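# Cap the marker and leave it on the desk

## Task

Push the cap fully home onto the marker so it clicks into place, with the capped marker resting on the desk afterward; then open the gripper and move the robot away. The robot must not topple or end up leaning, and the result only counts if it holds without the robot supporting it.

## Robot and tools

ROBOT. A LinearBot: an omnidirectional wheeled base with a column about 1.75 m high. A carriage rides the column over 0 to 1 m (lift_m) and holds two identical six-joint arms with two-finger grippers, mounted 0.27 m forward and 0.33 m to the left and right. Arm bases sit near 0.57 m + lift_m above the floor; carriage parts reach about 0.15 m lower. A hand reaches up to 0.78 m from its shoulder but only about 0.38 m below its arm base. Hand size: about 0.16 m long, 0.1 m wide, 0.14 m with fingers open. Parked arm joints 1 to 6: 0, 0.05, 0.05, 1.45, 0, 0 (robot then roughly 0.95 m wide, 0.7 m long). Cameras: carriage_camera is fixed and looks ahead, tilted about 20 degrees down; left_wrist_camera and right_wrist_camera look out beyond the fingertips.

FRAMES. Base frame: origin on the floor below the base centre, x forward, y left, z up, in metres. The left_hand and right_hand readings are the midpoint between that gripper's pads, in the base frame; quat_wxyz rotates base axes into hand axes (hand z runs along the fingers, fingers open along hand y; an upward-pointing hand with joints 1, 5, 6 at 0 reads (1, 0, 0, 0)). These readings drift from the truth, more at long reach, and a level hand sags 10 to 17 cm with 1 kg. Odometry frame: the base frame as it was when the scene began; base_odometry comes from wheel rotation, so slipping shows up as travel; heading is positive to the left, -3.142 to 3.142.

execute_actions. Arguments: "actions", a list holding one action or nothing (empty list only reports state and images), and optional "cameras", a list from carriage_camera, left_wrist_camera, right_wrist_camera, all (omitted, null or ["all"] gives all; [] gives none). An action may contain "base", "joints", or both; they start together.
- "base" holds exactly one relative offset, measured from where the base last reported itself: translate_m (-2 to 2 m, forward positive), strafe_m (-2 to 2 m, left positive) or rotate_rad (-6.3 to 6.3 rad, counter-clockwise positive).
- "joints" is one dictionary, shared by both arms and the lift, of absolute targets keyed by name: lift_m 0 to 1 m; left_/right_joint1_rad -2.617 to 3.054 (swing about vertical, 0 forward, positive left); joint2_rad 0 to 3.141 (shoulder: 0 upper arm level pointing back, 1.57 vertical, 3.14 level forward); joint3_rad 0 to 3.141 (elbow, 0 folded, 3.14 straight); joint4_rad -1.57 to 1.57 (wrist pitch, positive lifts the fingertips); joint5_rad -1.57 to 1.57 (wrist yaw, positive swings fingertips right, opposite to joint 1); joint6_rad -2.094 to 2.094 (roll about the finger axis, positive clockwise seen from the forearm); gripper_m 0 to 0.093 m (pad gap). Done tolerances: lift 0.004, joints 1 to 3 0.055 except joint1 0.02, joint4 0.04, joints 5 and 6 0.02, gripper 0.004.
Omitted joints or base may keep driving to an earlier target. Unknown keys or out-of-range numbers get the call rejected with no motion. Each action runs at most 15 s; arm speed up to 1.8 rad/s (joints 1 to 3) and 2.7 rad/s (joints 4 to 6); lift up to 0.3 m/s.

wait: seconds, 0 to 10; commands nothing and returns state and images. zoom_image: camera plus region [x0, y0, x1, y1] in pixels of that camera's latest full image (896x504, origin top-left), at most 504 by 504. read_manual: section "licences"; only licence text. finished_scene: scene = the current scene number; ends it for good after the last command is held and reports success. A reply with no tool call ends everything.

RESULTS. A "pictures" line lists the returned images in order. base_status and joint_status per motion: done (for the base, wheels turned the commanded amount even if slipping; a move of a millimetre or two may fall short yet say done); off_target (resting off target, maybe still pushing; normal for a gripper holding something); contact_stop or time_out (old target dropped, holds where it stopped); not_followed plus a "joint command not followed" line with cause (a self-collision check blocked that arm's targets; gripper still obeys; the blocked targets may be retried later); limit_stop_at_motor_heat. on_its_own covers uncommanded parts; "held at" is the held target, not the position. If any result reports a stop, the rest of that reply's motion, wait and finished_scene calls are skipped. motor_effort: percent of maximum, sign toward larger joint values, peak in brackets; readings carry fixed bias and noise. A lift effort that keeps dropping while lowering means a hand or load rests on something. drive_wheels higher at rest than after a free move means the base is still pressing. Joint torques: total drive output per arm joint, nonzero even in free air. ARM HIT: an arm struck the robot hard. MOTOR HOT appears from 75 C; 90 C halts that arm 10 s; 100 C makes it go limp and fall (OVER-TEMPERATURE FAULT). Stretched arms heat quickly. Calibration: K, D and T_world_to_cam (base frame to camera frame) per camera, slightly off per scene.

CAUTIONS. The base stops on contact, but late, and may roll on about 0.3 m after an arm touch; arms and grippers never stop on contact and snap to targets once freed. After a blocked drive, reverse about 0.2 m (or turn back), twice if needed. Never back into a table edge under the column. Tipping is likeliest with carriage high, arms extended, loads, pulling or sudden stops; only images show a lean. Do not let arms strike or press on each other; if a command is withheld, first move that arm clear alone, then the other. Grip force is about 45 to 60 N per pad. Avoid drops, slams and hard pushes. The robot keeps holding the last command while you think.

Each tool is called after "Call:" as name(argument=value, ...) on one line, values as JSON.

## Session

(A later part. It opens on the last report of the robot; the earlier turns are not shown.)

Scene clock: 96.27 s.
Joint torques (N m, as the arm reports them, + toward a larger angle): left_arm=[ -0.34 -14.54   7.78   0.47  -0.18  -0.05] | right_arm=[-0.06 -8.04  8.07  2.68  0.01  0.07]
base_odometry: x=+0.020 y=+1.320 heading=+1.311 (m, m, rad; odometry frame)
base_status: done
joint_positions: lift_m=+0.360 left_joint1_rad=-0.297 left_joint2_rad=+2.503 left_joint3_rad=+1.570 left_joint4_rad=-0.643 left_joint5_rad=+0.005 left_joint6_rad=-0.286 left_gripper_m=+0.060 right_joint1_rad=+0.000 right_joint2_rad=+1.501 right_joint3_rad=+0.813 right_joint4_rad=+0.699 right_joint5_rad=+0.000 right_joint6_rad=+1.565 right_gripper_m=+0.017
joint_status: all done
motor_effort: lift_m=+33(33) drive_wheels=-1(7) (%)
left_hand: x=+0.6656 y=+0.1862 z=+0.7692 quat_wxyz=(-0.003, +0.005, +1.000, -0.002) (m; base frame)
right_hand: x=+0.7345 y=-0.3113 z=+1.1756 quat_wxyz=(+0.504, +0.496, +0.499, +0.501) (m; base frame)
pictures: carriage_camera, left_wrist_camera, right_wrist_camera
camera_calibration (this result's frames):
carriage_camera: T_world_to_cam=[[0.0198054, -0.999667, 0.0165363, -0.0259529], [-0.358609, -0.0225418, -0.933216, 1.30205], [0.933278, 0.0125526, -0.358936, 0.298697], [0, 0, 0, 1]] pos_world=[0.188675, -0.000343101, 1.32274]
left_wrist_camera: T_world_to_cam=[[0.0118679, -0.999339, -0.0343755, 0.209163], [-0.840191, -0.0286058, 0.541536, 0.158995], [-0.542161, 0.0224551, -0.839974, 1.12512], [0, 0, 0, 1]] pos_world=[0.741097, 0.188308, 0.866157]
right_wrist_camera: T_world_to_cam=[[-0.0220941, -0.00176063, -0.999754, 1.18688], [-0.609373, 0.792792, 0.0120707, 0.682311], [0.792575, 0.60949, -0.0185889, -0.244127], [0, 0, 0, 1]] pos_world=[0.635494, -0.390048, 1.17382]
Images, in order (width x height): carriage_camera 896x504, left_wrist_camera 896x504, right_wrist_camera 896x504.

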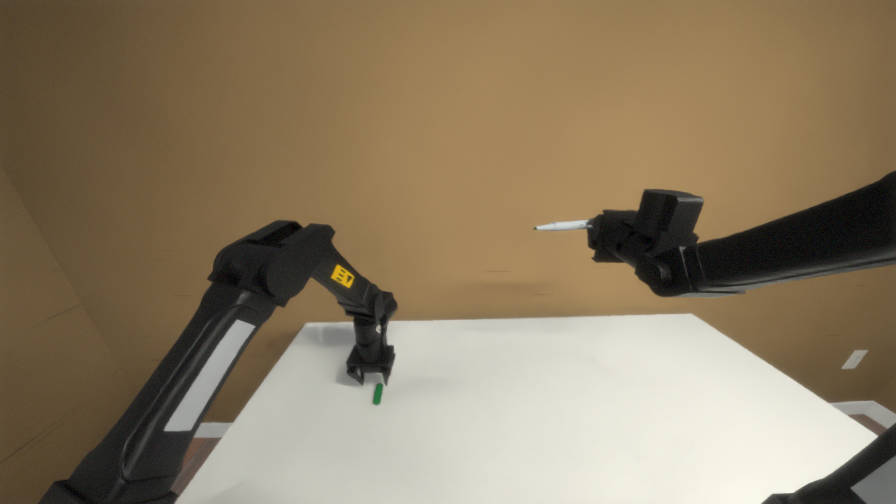

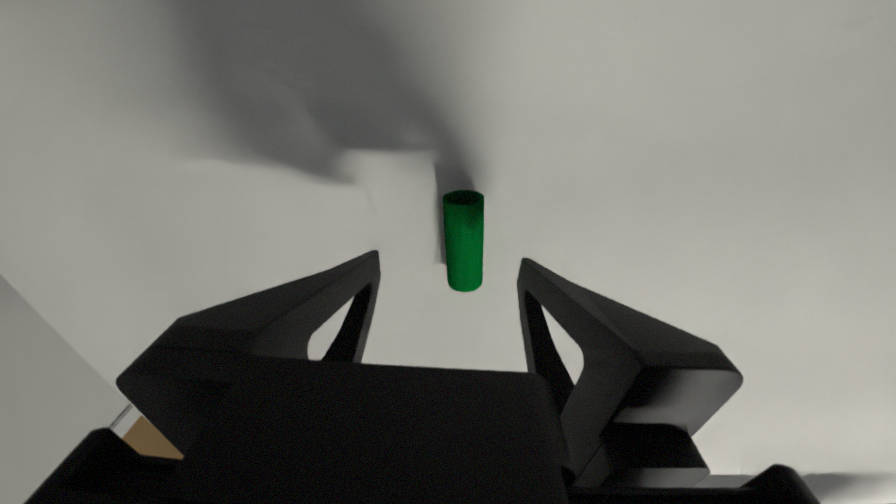

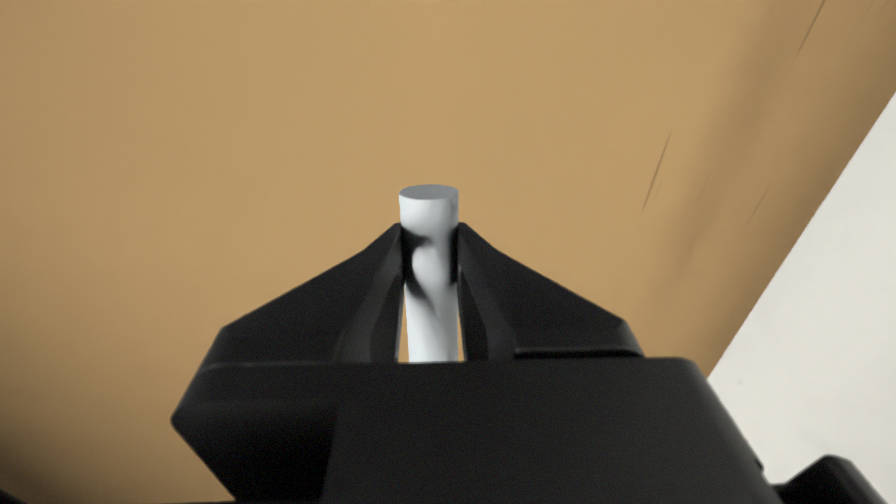

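Call:
execute_actions(actions=[{"joints":{"lift_m":0.321,"left_joint1_rad":-0.315}}], cameras=[])

Call:
execute_actions(actions=[{"joints":{"left_gripper_m":0}}], cameras=[])

Call:
execute_actions(actions=[{"joints":{"left_joint1_rad":-0.6,"left_joint2_rad":1.8,"left_joint3_rad":1.1,"left_joint4_rad":0.7,"left_joint5_rad":-0.6,"left_joint6_rad":-1.57,"right_joint1_rad":0.45,"right_joint2_rad":1.8,"right_joint3_rad":1.1,"right_joint5_rad":0.6}}], cameras=[])

Call:
execute_actions(actions=[{"joints":{"right_joint1_rad":0.6}}])

Call:
zoom_image(camera="carriage_camera", region=[350,170,550,290])

Scene clock: 101.90 s.
Joint torques (N m, as the arm reports them, + toward a larger angle): left_arm=[ -1.02 -14.49   7.29   0.5   -0.16  -0.06] | right_arm=[ 0.05 -7.84  8.47  2.73  0.01  0.07]
base_odometry: x=+0.020 y=+1.320 heading=+1.311 (m, m, rad; odometry frame)
base_status: not commanded
joint_positions: lift_m=+0.321 left_joint1_rad=-0.307 left_joint2_rad=+2.501 left_joint3_rad=+1.576 left_joint4_rad=-0.647 left_joint5_rad=+0.004 left_joint6_rad=-0.286 left_gripper_m=+0.060 right_joint1_rad=+0.000 right_joint2_rad=+1.501 right_joint3_rad=+0.808 right_joint4_rad=+0.697 right_joint5_rad=+0.000 right_joint6_rad=+1.565 right_gripper_m=+0.017
joint_status: all done
motor_effort: lift_m=+30(30) drive_wheels=-1(1) (%)
left_hand: x=+0.6664 y=+0.1816 z=+0.7324 quat_wxyz=(-0.001, +0.011, +1.000, -0.002) (m; base frame)
right_hand: x=+0.7339 y=-0.3113 z=+1.1337 quat_wxyz=(+0.502, +0.498, +0.500, +0.500) (m; base frame)
pictures: none
No camera images: the call's "cameras" was empty. Leave "cameras" out to get every camera's image.

Scene clock: 102.53 s.
Joint torques (N m, as the arm reports them, + toward a larger angle): left_arm=[ -0.89 -14.58   7.19   0.49  -0.13  -0.05] | right_arm=[ 0.04 -7.87  8.44  2.72  0.01  0.08]
base_odometry: x=+0.020 y=+1.320 heading=+1.311 (m, m, rad; odometry frame)
base_status: not commanded
joint_positions: lift_m=+0.321 left_joint1_rad=-0.307 left_joint2_rad=+2.501 left_joint3_rad=+1.576 left_joint4_rad=-0.647 left_joint5_rad=+0.004 left_joint6_rad=-0.286 left_gripper_m=+0.019 right_joint1_rad=+0.000 right_joint2_rad=+1.501 right_joint3_rad=+0.808 right_joint4_rad=+0.697 right_joint5_rad=+0.000 right_joint6_rad=+1.565 right_gripper_m=+0.017
joint_status: left_gripper_m off_target (ended at +0.019, target +0.000)
motor_effort: lift_m=+30(30) drive_wheels=-1(1) (%)
left_hand: x=+0.6664 y=+0.1816 z=+0.7324 quat_wxyz=(-0.001, +0.011, +1.000, -0.002) (m; base frame)
right_hand: x=+0.7339 y=-0.3113 z=+1.1337 quat_wxyz=(+0.502, +0.498, +0.500, +0.500) (m; base frame)
pictures: none
No camera images: the call's "cameras" was empty. Leave "cameras" out to get every camera's image.

Scene clock: 104.17 s.
Joint torques (N m, as the arm reports them, + toward a larger angle): left_arm=[ -0.03 -10.06   7.21   2.33  -0.15   0.02] | right_arm=[ -0.46 -10.19  10.12   2.52   0.12   0.07]
base_odometry: x=+0.020 y=+1.320 heading=+1.311 (m, m, rad; odometry frame)
base_status: not commanded
joint_positions: lift_m=+0.321 left_joint1_rad=-0.607 left_joint2_rad=+1.793 left_joint3_rad=+1.120 left_joint4_rad=+0.697 left_joint5_rad=-0.596 left_joint6_rad=-1.566 left_gripper_m=+0.019 right_joint1_rad=+0.456 right_joint2_rad=+1.792 right_joint3_rad=+1.084 right_joint4_rad=+0.697 right_joint5_rad=+0.590 right_joint6_rad=+1.565 right_gripper_m=+0.017
joint_status: all done
motor_effort: lift_m=+30(30) drive_wheels=+0(1) (%)
left_hand: x=+0.7446 y=+0.0922 z=+1.1369 quat_wxyz=(+0.500, -0.494, +0.496, -0.510) (m; base frame)
right_hand: x=+0.7684 y=-0.1682 z=+1.1219 quat_wxyz=(+0.533, +0.532, +0.470, +0.461) (m; base frame)
pictures: none
No camera images: the call's "cameras" was empty. Leave "cameras" out to get every camera's image.

Scene clock: 104.90 s.
Joint torques (N m, as the arm reports them, + toward a larger angle): left_arm=[  0.11 -10.15   7.26   2.35  -0.12   0.01] | right_arm=[ -0.55 -10.13  10.17   2.52   0.06   0.06]
base_odometry: x=+0.020 y=+1.320 heading=+1.311 (m, m, rad; odometry frame)
base_status: not commanded
joint_positions: lift_m=+0.321 left_joint1_rad=-0.607 left_joint2_rad=+1.793 left_joint3_rad=+1.120 left_joint4_rad=+0.697 left_joint5_rad=-0.596 left_joint6_rad=-1.566 left_gripper_m=+0.019 right_joint1_rad=+0.607 right_joint2_rad=+1.792 right_joint3_rad=+1.084 right_joint4_rad=+0.697 right_joint5_rad=+0.596 right_joint6_rad=+1.565 right_gripper_m=+0.017
joint_status: all done
motor_effort: lift_m=+30(30) drive_wheels=+0(0) (%)
left_hand: x=+0.7446 y=+0.0922 z=+1.1369 quat_wxyz=(+0.500, -0.494, +0.496, -0.510) (m; base frame)
right_hand: x=+0.7412 y=-0.0945 z=+1.1219 quat_wxyz=(+0.498, +0.497, +0.507, +0.498) (m; base frame)
pictures: carriage_camera, left_wrist_camera, right_wrist_camera
camera_calibration (this result's frames):
carriage_camera: T_world_to_cam=[[0.0198054, -0.999667, 0.0165363, -0.0253117], [-0.358609, -0.0225418, -0.933216, 1.26586], [0.933278, 0.0125526, -0.358936, 0.284778], [0, 0, 0, 1]] pos_world=[0.188675, -0.000343101, 1.28396]
left_wrist_camera: T_world_to_cam=[[0.0182454, 0.0313309, 0.999343, -1.14808], [-0.546132, -0.836916, 0.0362096, 0.453629], [0.8375, -0.546434, 0.00184096, -0.45304], [0, 0, 0, 1]] pos_world=[0.64811, 0.168063, 1.13174]
right_wrist_camera: T_world_to_cam=[[-0.041309, -0.00765526, -0.999117, 1.14666], [-0.617479, 0.786346, 0.0195049, 0.512133], [0.785502, 0.617739, -0.0372101, -0.355685], [0, 0, 0, 1]] pos_world=[0.642989, -0.174215, 1.12242]
Images, in order (width x height): carriage_camera 896x504, left_wrist_camera 896x504, right_wrist_camera 896x504.

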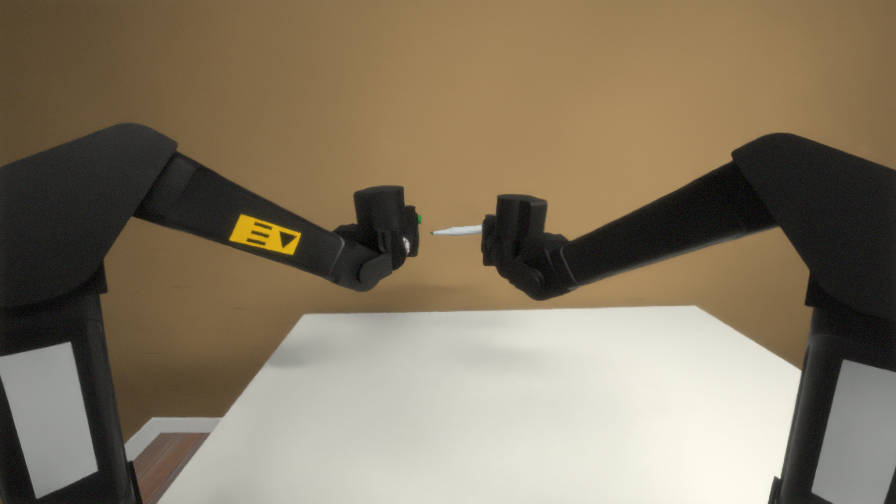

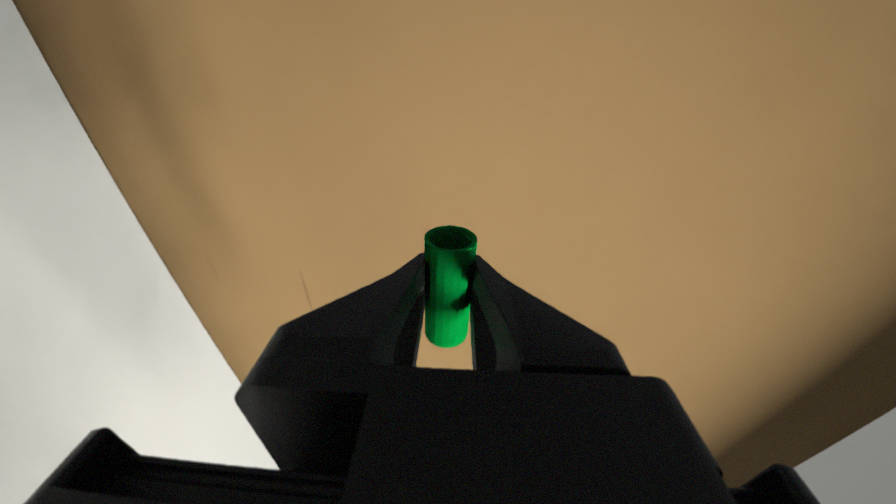

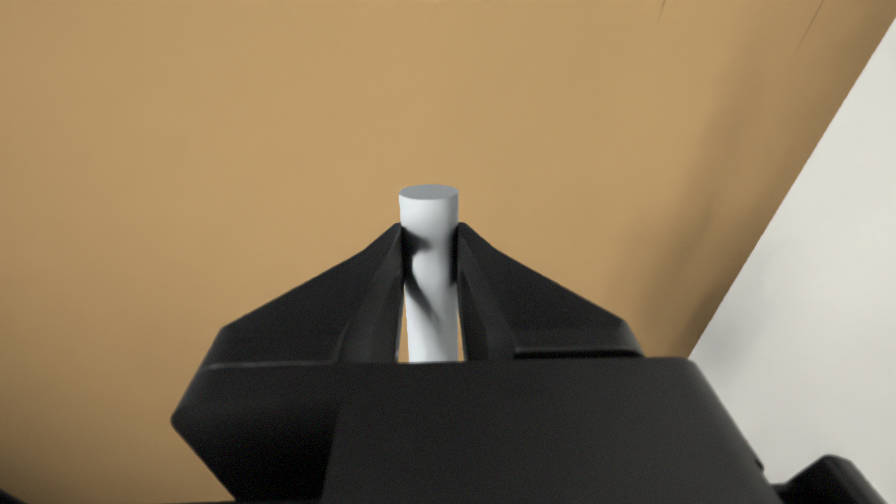

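Region (350, 170, 550, 290) of carriage_camera's 896x504 image, scaled by 2.520, with more detail than that image has; it fills the top 302 rows of this view, and the rest is white.

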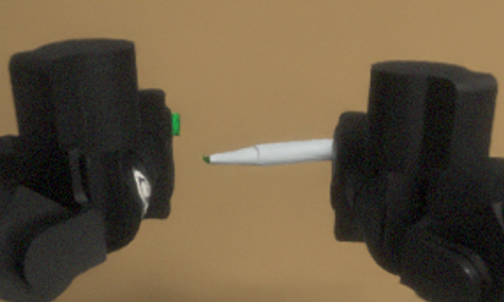

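Call:
execute_actions(actions=[{"joints":{"lift_m":0.34,"left_joint1_rad":0,"left_joint2_rad":2.5,"left_joint3_rad":1.583,"left_joint4_rad":-0.65,"left_joint5_rad":0,"left_joint6_rad":1.57,"right_joint1_rad":0.45,"right_joint3_rad":1.15,"right_joint6_rad":1.63}}], cameras=[])

Call:
execute_actions(actions=[{"joints":{"lift_m":0.324}}], cameras=[])

Call:
execute_actions(actions=[{"joints":{"left_gripper_m":0.093}}], cameras=[])

Call:
execute_actions(actions=[{"joints":{"lift_m":0.35,"left_joint6_rad":-1.57,"left_joint1_rad":0.045}}], cameras=["left_wrist_camera"])

Scene clock: 111.30 s.
Joint torques (N m, as the arm reports them, + toward a larger angle): left_arm=[ -0.74 -15.35   7.6    0.32   0.01   0.03] | right_arm=[  0.71 -10.81   8.78   2.37  -0.01   0.08]
base_odometry: x=+0.020 y=+1.320 heading=+1.311 (m, m, rad; odometry frame)
base_status: not commanded
joint_positions: lift_m=+0.340 left_joint1_rad=+0.006 left_joint2_rad=+2.512 left_joint3_rad=+1.570 left_joint4_rad=-0.643 left_joint5_rad=-0.007 left_joint6_rad=+1.566 left_gripper_m=+0.019 right_joint1_rad=+0.442 right_joint2_rad=+1.797 right_joint3_rad=+1.154 right_joint4_rad=+0.706 right_joint5_rad=+0.599 right_joint6_rad=+1.623 right_gripper_m=+0.017
joint_status: all done
motor_effort: lift_m=+32(40) drive_wheels=+0(1) (%)
left_hand: x=+0.6820 y=+0.3150 z=+0.7455 quat_wxyz=(-0.007, +0.703, +0.711, -0.003) (m; base frame)
right_hand: x=+0.7772 y=-0.1736 z=+1.1704 quat_wxyz=(+0.530, +0.543, +0.424, +0.494) (m; base frame)
pictures: none
No camera images: the call's "cameras" was empty. Leave "cameras" out to get every camera's image.

Scene clock: 111.83 s.
Joint torques (N m, as the arm reports them, + toward a larger angle): left_arm=[ -0.75 -14.54   7.76   0.34   0.04   0.02] | right_arm=[  0.71 -10.85   8.81   2.44   0.     0.07]
base_odometry: x=+0.020 y=+1.320 heading=+1.311 (m, m, rad; odometry frame)
base_status: not commanded
joint_positions: lift_m=+0.324 left_joint1_rad=+0.006 left_joint2_rad=+2.502 left_joint3_rad=+1.570 left_joint4_rad=-0.645 left_joint5_rad=-0.005 left_joint6_rad=+1.566 left_gripper_m=+0.019 right_joint1_rad=+0.442 right_joint2_rad=+1.797 right_joint3_rad=+1.154 right_joint4_rad=+0.700 right_joint5_rad=+0.599 right_joint6_rad=+1.624 right_gripper_m=+0.017
joint_status: all done
motor_effort: lift_m=+30(31) drive_wheels=+0(0) (%)
left_hand: x=+0.6845 y=+0.3148 z=+0.7340 quat_wxyz=(-0.004, +0.703, +0.711, +0.000) (m; base frame)
right_hand: x=+0.7773 y=-0.1735 z=+1.1533 quat_wxyz=(+0.530, +0.544, +0.426, +0.492) (m; base frame)
pictures: none
No camera images: the call's "cameras" was empty. Leave "cameras" out to get every camera's image.

Scene clock: 112.57 s.
Joint torques (N m, as the arm reports them, + toward a larger angle): left_arm=[ -0.76 -14.5    7.6    0.34   0.01   0.02] | right_arm=[  0.68 -10.75   8.74   2.48  -0.01   0.08]
base_odometry: x=+0.020 y=+1.320 heading=+1.311 (m, m, rad; odometry frame)
base_status: not commanded
joint_positions: lift_m=+0.324 left_joint1_rad=+0.006 left_joint2_rad=+2.502 left_joint3_rad=+1.570 left_joint4_rad=-0.645 left_joint5_rad=-0.005 left_joint6_rad=+1.566 left_gripper_m=+0.093 right_joint1_rad=+0.442 right_joint2_rad=+1.797 right_joint3_rad=+1.154 right_joint4_rad=+0.700 right_joint5_rad=+0.599 right_joint6_rad=+1.624 right_gripper_m=+0.017
joint_status: all done
motor_effort: lift_m=+30(30) drive_wheels=+0(0) (%)
left_hand: x=+0.6845 y=+0.3148 z=+0.7340 quat_wxyz=(-0.004, +0.703, +0.711, +0.000) (m; base frame)
right_hand: x=+0.7773 y=-0.1735 z=+1.1533 quat_wxyz=(+0.530, +0.544, +0.426, +0.492) (m; base frame)
pictures: none
No camera images: the call's "cameras" was empty. Leave "cameras" out to get every camera's image.

Scene clock: 114.90 s.
Joint torques (N m, as the arm reports them, + toward a larger angle): left_arm=[ -0.42 -13.86   7.07   0.42  -0.16  -0.05] | right_arm=[  0.67 -10.61   8.8    2.39   0.     0.08]
base_odometry: x=+0.020 y=+1.320 heading=+1.311 (m, m, rad; odometry frame)
base_status: not commanded
joint_positions: lift_m=+0.350 left_joint1_rad=+0.044 left_joint2_rad=+2.493 left_joint3_rad=+1.577 left_joint4_rad=-0.647 left_joint5_rad=-0.003 left_joint6_rad=-1.566 left_gripper_m=+0.093 right_joint1_rad=+0.443 right_joint2_rad=+1.796 right_joint3_rad=+1.154 right_joint4_rad=+0.705 right_joint5_rad=+0.599 right_joint6_rad=+1.624 right_gripper_m=+0.017
joint_status: all done
motor_effort: lift_m=+33(40) drive_wheels=+0(1) (%)
left_hand: x=+0.6884 y=+0.3308 z=+0.7646 quat_wxyz=(+0.004, -0.721, +0.693, -0.002) (m; base frame)
right_hand: x=+0.7769 y=-0.1735 z=+1.1810 quat_wxyz=(+0.530, +0.543, +0.423, +0.495) (m; base frame)
pictures: left_wrist_camera
camera_calibration (this result's frames):
left_wrist_camera: T_world_to_cam=[[0.997592, 0.062611, -0.0298182, -0.68008], [0.0688519, -0.842836, 0.533748, -0.165642], [0.00828668, -0.534516, -0.845118, 0.93961], [0, 0, 0, 1]] pos_world=[0.682061, 0.405208, 0.862214]
Images, in order (width x height): left_wrist_camera 896x504.

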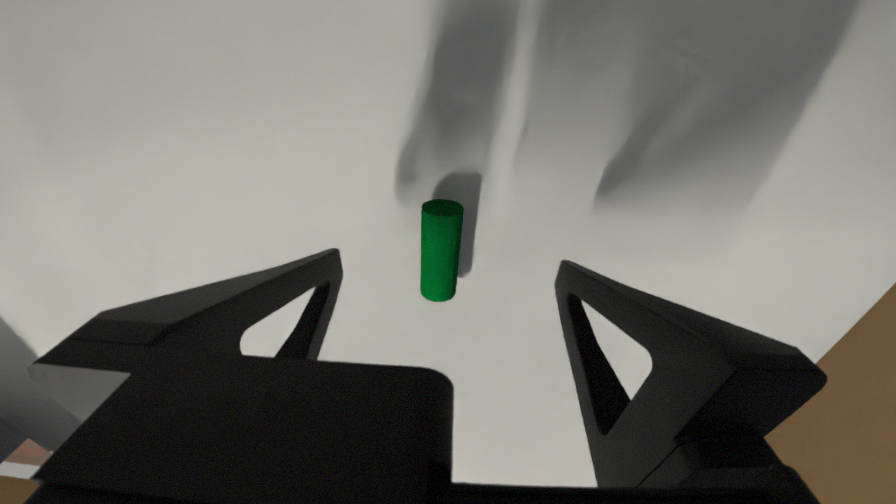

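Call:
execute_actions(actions=[{"joints":{"lift_m":0.317,"left_gripper_m":0.05}}], cameras=[])

Call:
execute_actions(actions=[{"joints":{"left_gripper_m":0}}], cameras=[])

Call:
execute_actions(actions=[{"joints":{"left_joint1_rad":-0.61,"left_joint2_rad":1.8,"left_joint3_rad":1.1,"left_joint4_rad":0.7,"left_joint5_rad":-0.6,"right_joint1_rad":0.61}}], cameras=["carriage_camera","left_wrist_camera"])

Call:
zoom_image(camera="carriage_camera", region=[350,170,550,290])

Scene clock: 117.77 s.
Joint torques (N m, as the arm reports them, + toward a larger angle): left_arm=[ -0.28 -14.26   7.05   0.41  -0.14  -0.05] | right_arm=[  0.63 -10.8    8.73   2.47   0.     0.06]
base_odometry: x=+0.020 y=+1.320 heading=+1.311 (m, m, rad; odometry frame)
base_status: not commanded
joint_positions: lift_m=+0.317 left_joint1_rad=+0.044 left_joint2_rad=+2.497 left_joint3_rad=+1.577 left_joint4_rad=-0.648 left_joint5_rad=-0.003 left_joint6_rad=-1.566 left_gripper_m=+0.050 right_joint1_rad=+0.443 right_joint2_rad=+1.797 right_joint3_rad=+1.154 right_joint4_rad=+0.699 right_joint5_rad=+0.599 right_joint6_rad=+1.624 right_gripper_m=+0.017
joint_status: all done
motor_effort: lift_m=+29(30) drive_wheels=+0(0) (%)
left_hand: x=+0.6870 y=+0.3307 z=+0.7301 quat_wxyz=(+0.002, -0.721, +0.693, +0.000) (m; base frame)
right_hand: x=+0.7772 y=-0.1734 z=+1.1463 quat_wxyz=(+0.530, +0.544, +0.426, +0.492) (m; base frame)
pictures: none
No camera images: the call's "cameras" was empty. Leave "cameras" out to get every camera's image.

Scene clock: 118.37 s.
Joint torques (N m, as the arm reports them, + toward a larger angle): left_arm=[ -0.25 -14.15   7.16   0.42  -0.17  -0.03] | right_arm=[  0.68 -10.79   8.76   2.47  -0.01   0.07]
base_odometry: x=+0.020 y=+1.320 heading=+1.311 (m, m, rad; odometry frame)
base_status: not commanded
joint_positions: lift_m=+0.317 left_joint1_rad=+0.044 left_joint2_rad=+2.497 left_joint3_rad=+1.577 left_joint4_rad=-0.648 left_joint5_rad=-0.003 left_joint6_rad=-1.566 left_gripper_m=+0.019 right_joint1_rad=+0.443 right_joint2_rad=+1.797 right_joint3_rad=+1.154 right_joint4_rad=+0.699 right_joint5_rad=+0.599 right_joint6_rad=+1.624 right_gripper_m=+0.017
joint_status: left_gripper_m off_target (ended at +0.019, target +0.000)
motor_effort: lift_m=+29(29) drive_wheels=+0(0) (%)
left_hand: x=+0.6870 y=+0.3307 z=+0.7301 quat_wxyz=(+0.002, -0.721, +0.693, +0.000) (m; base frame)
right_hand: x=+0.7772 y=-0.1734 z=+1.1463 quat_wxyz=(+0.530, +0.544, +0.426, +0.492) (m; base frame)
pictures: none
No camera images: the call's "cameras" was empty. Leave "cameras" out to get every camera's image.

Scene clock: 120.00 s.
Joint torques (N m, as the arm reports them, + toward a larger angle): left_arm=[ -0.44 -10.1    7.08   2.34  -0.15   0.02] | right_arm=[ -0.53 -10.82   8.72   2.49   0.02   0.07]
base_odometry: x=+0.020 y=+1.320 heading=+1.311 (m, m, rad; odometry frame)
base_status: not commanded
joint_positions: lift_m=+0.317 left_joint1_rad=-0.611 left_joint2_rad=+1.794 left_joint3_rad=+1.121 left_joint4_rad=+0.697 left_joint5_rad=-0.593 left_joint6_rad=-1.566 left_gripper_m=+0.019 right_joint1_rad=+0.617 right_joint2_rad=+1.797 right_joint3_rad=+1.154 right_joint4_rad=+0.699 right_joint5_rad=+0.598 right_joint6_rad=+1.624 right_gripper_m=+0.017
joint_status: all done
motor_effort: lift_m=+29(29) drive_wheels=-1(1) (%)
left_hand: x=+0.7439 y=+0.0895 z=+1.1330 quat_wxyz=(+0.498, -0.493, +0.497, -0.512) (m; base frame)
right_hand: x=+0.7454 y=-0.0855 z=+1.1463 quat_wxyz=(+0.484, +0.504, +0.472, +0.537) (m; base frame)
pictures: carriage_camera, left_wrist_camera
camera_calibration (this result's frames):
carriage_camera: T_world_to_cam=[[0.0198054, -0.999667, 0.0165363, -0.0252467], [-0.358609, -0.0225418, -0.933216, 1.2622], [0.933278, 0.0125526, -0.358936, 0.283368], [0, 0, 0, 1]] pos_world=[0.188675, -0.000343101, 1.28003]
left_wrist_camera: T_world_to_cam=[[0.0184371, 0.0319141, 0.999321, -1.14428], [-0.551879, -0.833112, 0.0367881, 0.454446], [0.83372, -0.552182, 0.00225253, -0.450991], [0, 0, 0, 1]] pos_world=[0.647897, 0.166094, 1.1278]
Images, in order (width x height): carriage_camera 896x504, left_wrist_camera 896x504.

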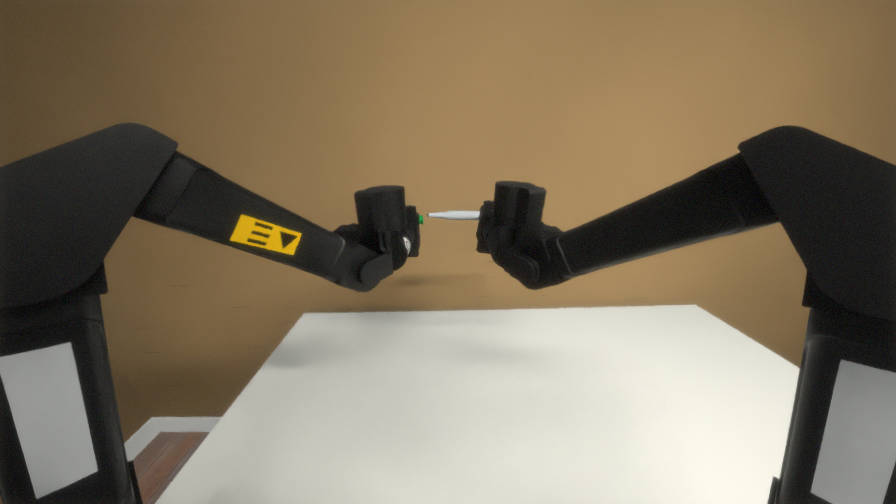

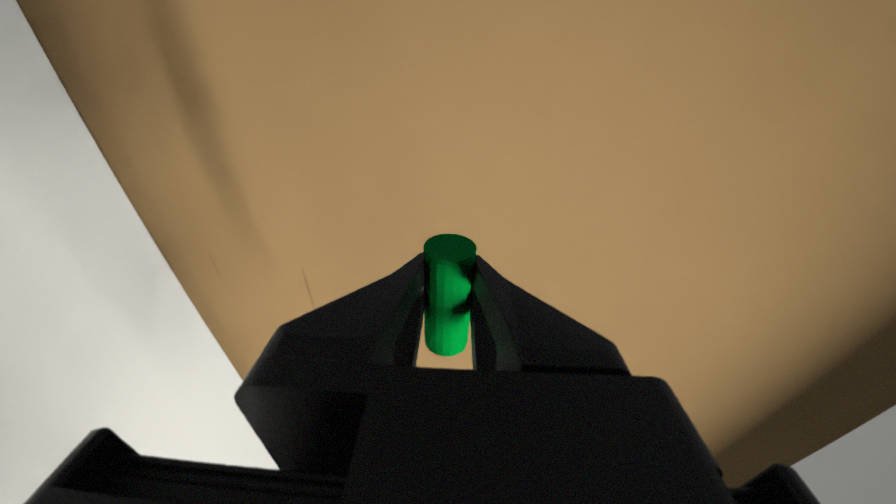

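Region (350, 170, 550, 290) of carriage_camera's 896x504 image, scaled by 2.520, with more detail than that image has; it fills the top 302 rows of this view, and the rest is white.

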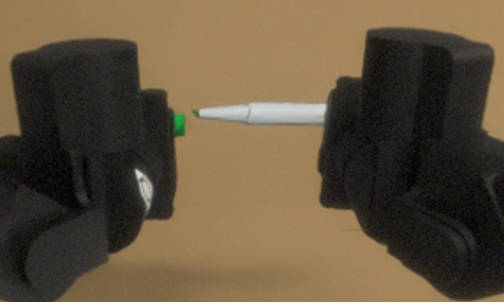

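Call:
execute_actions(actions=[{"joints":{"right_joint4_rad":0.655,"right_joint1_rad":0.64,"right_joint5_rad":0.66}}], cameras=["carriage_camera","left_wrist_camera"])

Call:
zoom_image(camera="carriage_camera", region=[390,190,500,250])

Scene clock: 122.97 s.
Joint torques (N m, as the arm reports them, + toward a larger angle): left_arm=[ -0.6  -10.25   7.14   2.36  -0.18   0.03] | right_arm=[  0.56 -10.78   8.73   2.33   0.11   0.07]
base_odometry: x=+0.020 y=+1.320 heading=+1.311 (m, m, rad; odometry frame)
base_status: not commanded
joint_positions: lift_m=+0.317 left_joint1_rad=-0.611 left_joint2_rad=+1.794 left_joint3_rad=+1.121 left_joint4_rad=+0.697 left_joint5_rad=-0.593 left_joint6_rad=-1.566 left_gripper_m=+0.019 right_joint1_rad=+0.634 right_joint2_rad=+1.797 right_joint3_rad=+1.154 right_joint4_rad=+0.664 right_joint5_rad=+0.651 right_joint6_rad=+1.624 right_gripper_m=+0.017
joint_status: all done
motor_effort: lift_m=+29(29) drive_wheels=-1(1) (%)
left_hand: x=+0.7439 y=+0.0896 z=+1.1330 quat_wxyz=(+0.498, -0.493, +0.497, -0.512) (m; base frame)
right_hand: x=+0.7417 y=-0.0859 z=+1.1386 quat_wxyz=(+0.492, +0.516, +0.475, +0.516) (m; base frame)
pictures: carriage_camera, left_wrist_camera
camera_calibration (this result's frames):
carriage_camera: T_world_to_cam=[[0.0198054, -0.999667, 0.0165363, -0.0252467], [-0.358609, -0.0225418, -0.933216, 1.2622], [0.933278, 0.0125526, -0.358936, 0.283368], [0, 0, 0, 1]] pos_world=[0.188675, -0.000343101, 1.28003]
left_wrist_camera: T_world_to_cam=[[0.0184302, 0.0319287, 0.99932, -1.14428], [-0.551561, -0.833322, 0.0367973, 0.454273], [0.833931, -0.551864, 0.00225229, -0.451141], [0, 0, 0, 1]] pos_world=[0.647869, 0.166123, 1.1278]
Images, in order (width x height): carriage_camera 896x504, left_wrist_camera 896x504.

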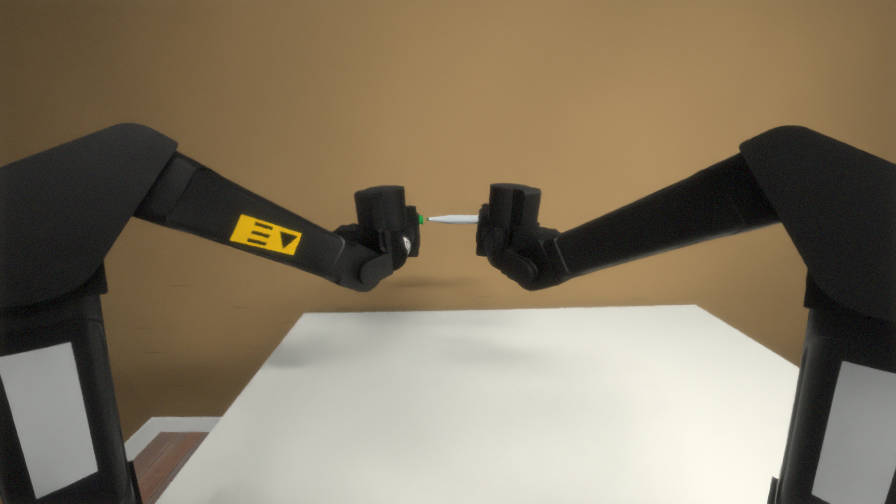

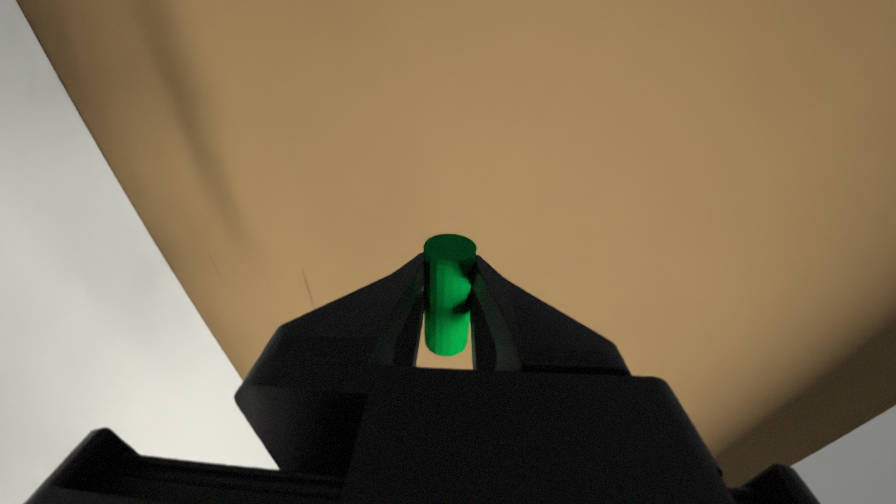

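Region (390, 190, 500, 250) of carriage_camera's 896x504 image, scaled by 4.582, with more detail than that image has; it fills the top 275 rows of this view, and the rest is white.

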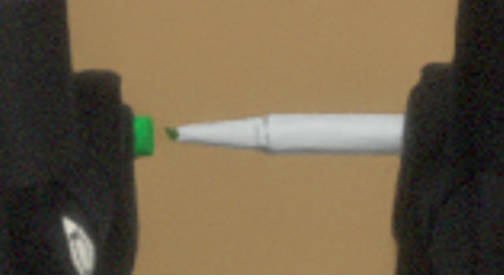

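Call:
execute_actions(actions=[{"joints":{"left_joint1_rad":-0.66,"left_joint5_rad":-0.67,"right_joint5_rad":0.73}}], cameras=["carriage_camera","left_wrist_camera"])

Call:
zoom_image(camera="carriage_camera", region=[390,190,500,250])

Call:
zoom_image(camera="left_wrist_camera", region=[390,310,500,380])

Scene clock: 125.70 s.
Joint torques (N m, as the arm reports them, + toward a larger angle): left_arm=[ -0.47 -10.12   7.09   2.3   -0.16   0.  ] | right_arm=[  0.39 -10.71   8.66   2.28   0.09   0.07]
base_odometry: x=+0.020 y=+1.320 heading=+1.311 (m, m, rad; odometry frame)
base_status: not commanded
joint_positions: lift_m=+0.317 left_joint1_rad=-0.659 left_joint2_rad=+1.794 left_joint3_rad=+1.121 left_joint4_rad=+0.697 left_joint5_rad=-0.663 left_joint6_rad=-1.566 left_gripper_m=+0.019 right_joint1_rad=+0.634 right_joint2_rad=+1.797 right_joint3_rad=+1.154 right_joint4_rad=+0.664 right_joint5_rad=+0.721 right_joint6_rad=+1.624 right_gripper_m=+0.017
joint_status: all done
motor_effort: lift_m=+29(29) drive_wheels=-1(1) (%)
left_hand: x=+0.7330 y=+0.0786 z=+1.1328 quat_wxyz=(+0.503, -0.499, +0.491, -0.506) (m; base frame)
right_hand: x=+0.7411 y=-0.0979 z=+1.1385 quat_wxyz=(+0.509, +0.533, +0.457, +0.499) (m; base frame)
pictures: carriage_camera, left_wrist_camera
camera_calibration (this result's frames):
carriage_camera: T_world_to_cam=[[0.0198054, -0.999667, 0.0165363, -0.0252467], [-0.358609, -0.0225418, -0.933216, 1.2622], [0.933278, 0.0125526, -0.358936, 0.283368], [0, 0, 0, 1]] pos_world=[0.188675, -0.000343101, 1.28003]
left_wrist_camera: T_world_to_cam=[[0.0187086, 0.0337019, 0.999257, -1.14383], [-0.53297, -0.845258, 0.0384865, 0.424565], [0.845927, -0.533294, 0.00214852, -0.45828], [0, 0, 0, 1]] pos_world=[0.635352, 0.153018, 1.12762]
Images, in order (width x height): carriage_camera 896x504, left_wrist_camera 896x504.

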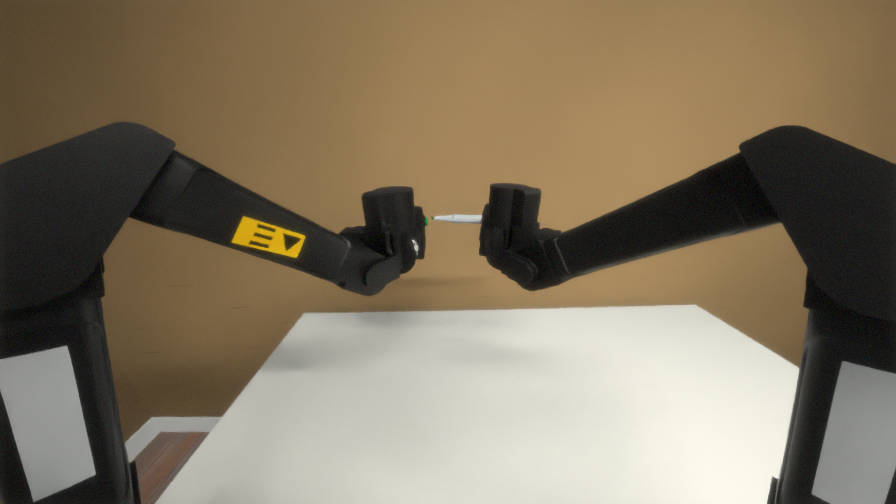

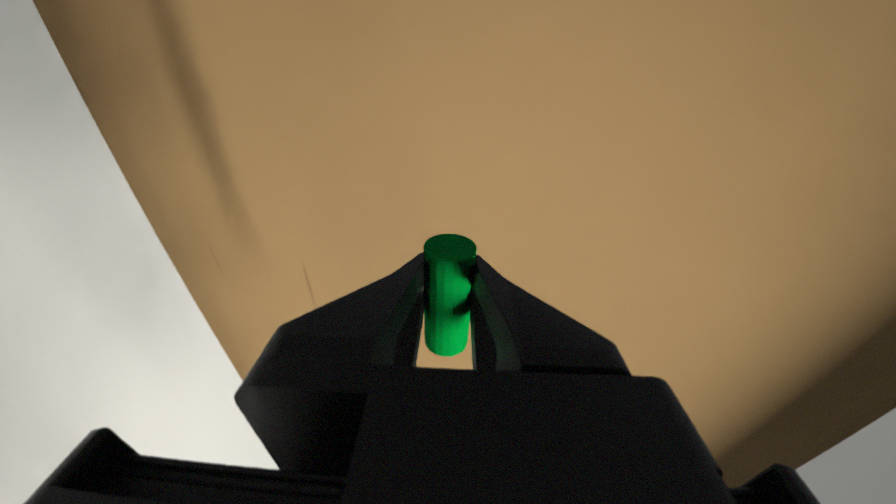

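Region (390, 190, 500, 250) of carriage_camera's 896x504 image, scaled by 4.582, with more detail than that image has; it fills the top 275 rows of this view, and the rest is white.

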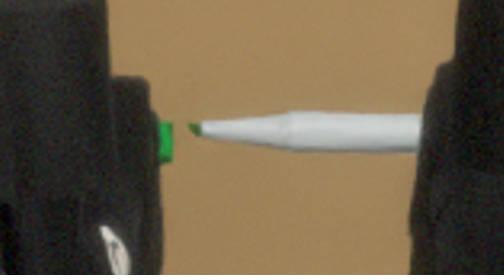

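Region (390, 310, 500, 380) of left_wrist_camera's 896x504 image, scaled by 4.582, with more detail than that image has; it fills the top 321 rows of this view, and the rest is white.

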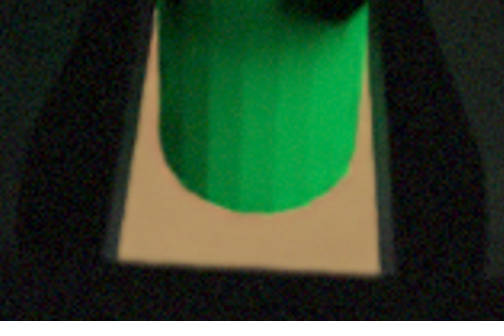

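Call:
execute_actions(actions=[{"joints":{"left_joint1_rad":-0.70,"left_joint5_rad":-0.71,"right_joint5_rad":0.80,"right_joint4_rad":0.62}}], cameras=["carriage_camera","left_wrist_camera"])

Call:
zoom_image(camera="carriage_camera", region=[390,190,500,250])

Call:
zoom_image(camera="left_wrist_camera", region=[390,310,500,380])

Scene clock: 129.07 s.
Joint torques (N m, as the arm reports them, + toward a larger angle): left_arm=[ -0.59 -10.08   7.07   2.26  -0.2    0.03] | right_arm=[  0.53 -10.75   8.7    2.22   0.12   0.08]
base_odometry: x=+0.020 y=+1.320 heading=+1.311 (m, m, rad; odometry frame)
base_status: not commanded
joint_positions: lift_m=+0.317 left_joint1_rad=-0.697 left_joint2_rad=+1.794 left_joint3_rad=+1.121 left_joint4_rad=+0.697 left_joint5_rad=-0.705 left_joint6_rad=-1.566 left_gripper_m=+0.019 right_joint1_rad=+0.634 right_joint2_rad=+1.797 right_joint3_rad=+1.154 right_joint4_rad=+0.631 right_joint5_rad=+0.791 right_joint6_rad=+1.624 right_gripper_m=+0.017
joint_status: all done
motor_effort: lift_m=+29(29) drive_wheels=-1(0) (%)
left_hand: x=+0.7238 y=+0.0677 z=+1.1327 quat_wxyz=(+0.504, -0.500, +0.491, -0.505) (m; base frame)
right_hand: x=+0.7396 y=-0.1099 z=+1.1319 quat_wxyz=(+0.525, +0.550, +0.449, +0.469) (m; base frame)
pictures: carriage_camera, left_wrist_camera
camera_calibration (this result's frames):
carriage_camera: T_world_to_cam=[[0.0198054, -0.999667, 0.0165363, -0.0252467], [-0.358609, -0.0225418, -0.933216, 1.2622], [0.933278, 0.0125526, -0.358936, 0.283368], [0, 0, 0, 1]] pos_world=[0.188675, -0.000343101, 1.28003]
left_wrist_camera: T_world_to_cam=[[0.0192338, 0.0345403, 0.999218, -1.14357], [-0.530374, -0.846844, 0.0394823, 0.407526], [0.847546, -0.530718, 0.00203121, -0.457516], [0, 0, 0, 1]] pos_world=[0.625903, 0.141798, 1.12752]
Images, in order (width x height): carriage_camera 896x504, left_wrist_camera 896x504.

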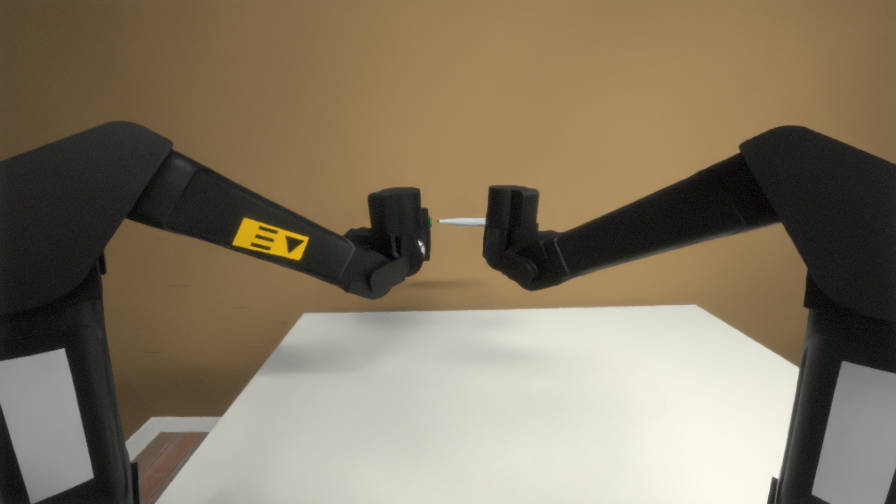

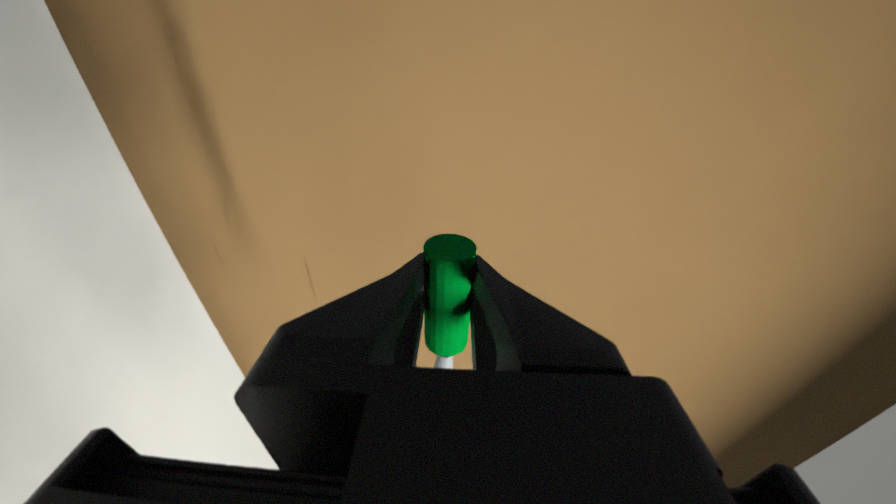

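Region (390, 190, 500, 250) of carriage_camera's 896x504 image, scaled by 4.582, with more detail than that image has; it fills the top 275 rows of this view, and the rest is white.

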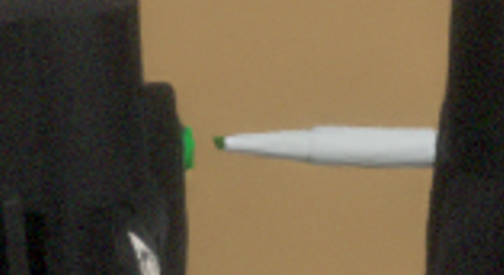

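Region (390, 310, 500, 380) of left_wrist_camera's 896x504 image, scaled by 4.582, with more detail than that image has; it fills the top 321 rows of this view, and the rest is white.

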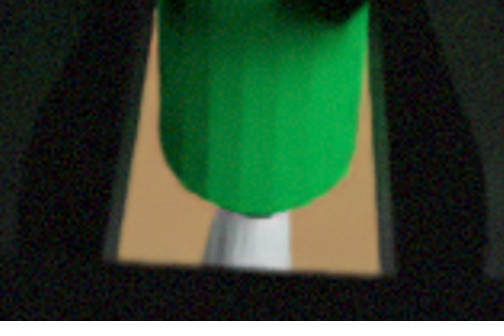

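Call:
execute_actions(actions=[{"joints":{"left_joint5_rad":-0.56}}], cameras=["left_wrist_camera"])

Call:
execute_actions(actions=[{"joints":{"right_joint5_rad":0.6,"left_joint5_rad":-0.5}}], cameras=["carriage_camera","left_wrist_camera"])

Call:
zoom_image(camera="carriage_camera", region=[390,190,500,250])

Scene clock: 131.83 s.
Joint torques (N m, as the arm reports them, + toward a larger angle): left_arm=[ -0.76 -10.13   7.5    2.35   0.23   0.03] | right_arm=[  0.48 -10.75   8.73   2.26  -0.04   0.06]
base_odometry: x=+0.020 y=+1.320 heading=+1.311 (m, m, rad; odometry frame)
base_status: not commanded
joint_positions: lift_m=+0.317 left_joint1_rad=-0.695 left_joint2_rad=+1.794 left_joint3_rad=+1.118 left_joint4_rad=+0.698 left_joint5_rad=-0.593 left_joint6_rad=-1.566 left_gripper_m=+0.019 right_joint1_rad=+0.634 right_joint2_rad=+1.797 right_joint3_rad=+1.154 right_joint4_rad=+0.627 right_joint5_rad=+0.806 right_joint6_rad=+1.624 right_gripper_m=+0.017
joint_status: left_joint5_rad off_target (ended at -0.593, target -0.560)
motor_effort: lift_m=+29(29) drive_wheels=-1(1) (%)
left_hand: x=+0.7232 y=+0.0497 z=+1.1317 quat_wxyz=(+0.476, -0.471, +0.518, -0.532) (m; base frame)
right_hand: x=+0.7392 y=-0.1123 z=+1.1311 quat_wxyz=(+0.528, +0.553, +0.447, +0.464) (m; base frame)
pictures: left_wrist_camera
camera_calibration (this result's frames):
left_wrist_camera: T_world_to_cam=[[0.0228212, 0.0287682, 0.999326, -1.14437], [-0.620307, -0.783499, 0.0367208, 0.456997], [0.784027, -0.620726, -0.0000353428, -0.41381], [0, 0, 0, 1]] pos_world=[0.634032, 0.134115, 1.1268]
Images, in order (width x height): left_wrist_camera 896x504.

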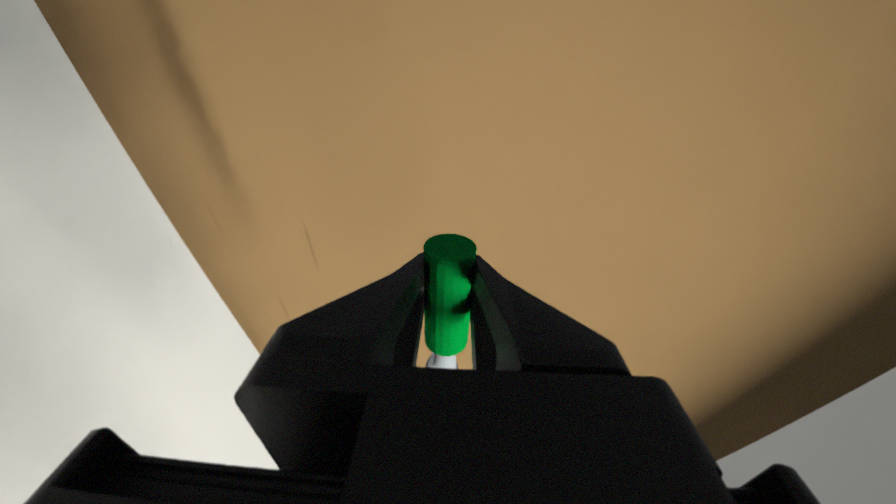

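Scene clock: 132.63 s.
Joint torques (N m, as the arm reports them, + toward a larger angle): left_arm=[ -1.71 -10.11   7.41   2.33   0.67   0.02] | right_arm=[  2.49 -10.76   8.75   2.33  -1.03   0.08]
base_odometry: x=+0.020 y=+1.320 heading=+1.311 (m, m, rad; odometry frame)
base_status: not commanded
joint_positions: lift_m=+0.317 left_joint1_rad=-0.679 left_joint2_rad=+1.794 left_joint3_rad=+1.118 left_joint4_rad=+0.698 left_joint5_rad=-0.578 left_joint6_rad=-1.566 left_gripper_m=+0.019 right_joint1_rad=+0.610 right_joint2_rad=+1.797 right_joint3_rad=+1.154 right_joint4_rad=+0.627 right_joint5_rad=+0.694 right_joint6_rad=+1.624 right_gripper_m=+0.017
joint_status: left_joint5_rad off_target (ended at -0.578, target -0.500); right_joint5_rad off_target (ended at +0.694, target +0.600)
motor_effort: lift_m=+29(29) drive_wheels=-1(1) (%)
left_hand: x=+0.7270 y=+0.0545 z=+1.1318 quat_wxyz=(+0.476, -0.472, +0.518, -0.531) (m; base frame)
right_hand: x=+0.7465 y=-0.1050 z=+1.1309 quat_wxyz=(+0.507, +0.534, +0.470, +0.486) (m; base frame)
pictures: carriage_camera, left_wrist_camera
camera_calibration (this result's frames):
carriage_camera: T_world_to_cam=[[0.0198054, -0.999667, 0.0165363, -0.0252467], [-0.358609, -0.0225418, -0.933216, 1.2622], [0.933278, 0.0125526, -0.358936, 0.283368], [0, 0, 0, 1]] pos_world=[0.188675, -0.000343101, 1.28003]
left_wrist_camera: T_world_to_cam=[[0.0225876, 0.0285496, 0.999337, -1.14446], [-0.619414, -0.78422, 0.0364044, 0.462864], [0.784739, -0.619826, -0.0000295752, -0.414382], [0, 0, 0, 1]] pos_world=[0.637737, 0.138816, 1.12683]
Images, in order (width x height): carriage_camera 896x504, left_wrist_camera 896x504.

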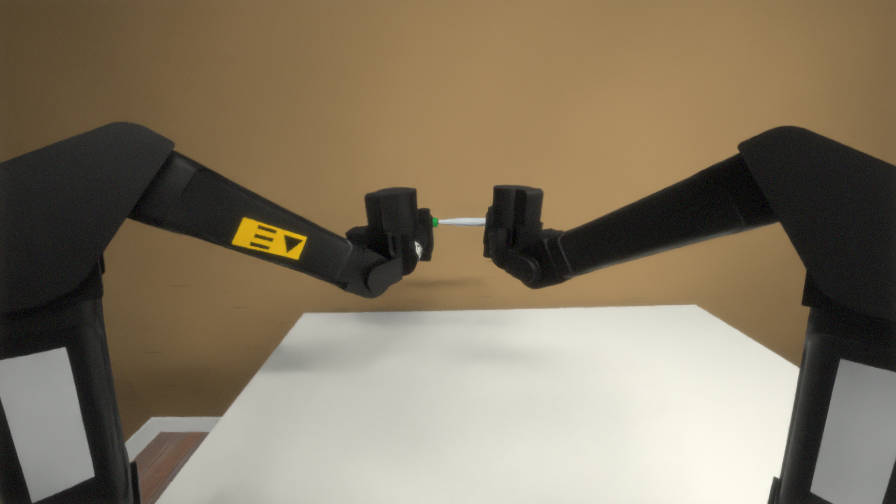

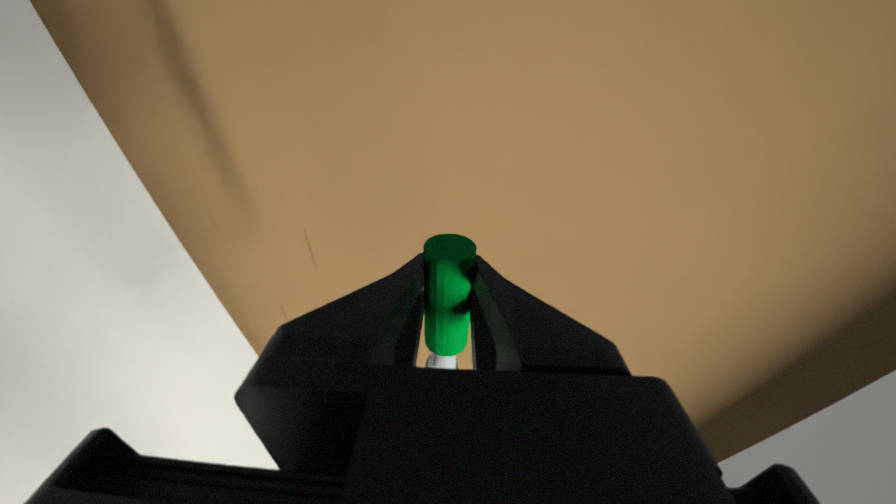

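Region (390, 190, 500, 250) of carriage_camera's 896x504 image, scaled by 4.582, with more detail than that image has; it fills the top 275 rows of this view, and the rest is white.

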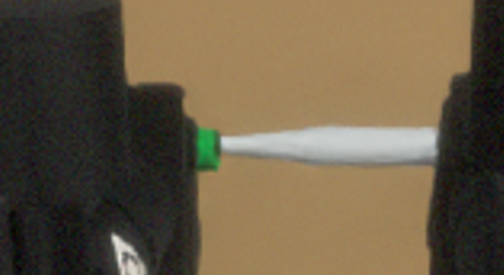

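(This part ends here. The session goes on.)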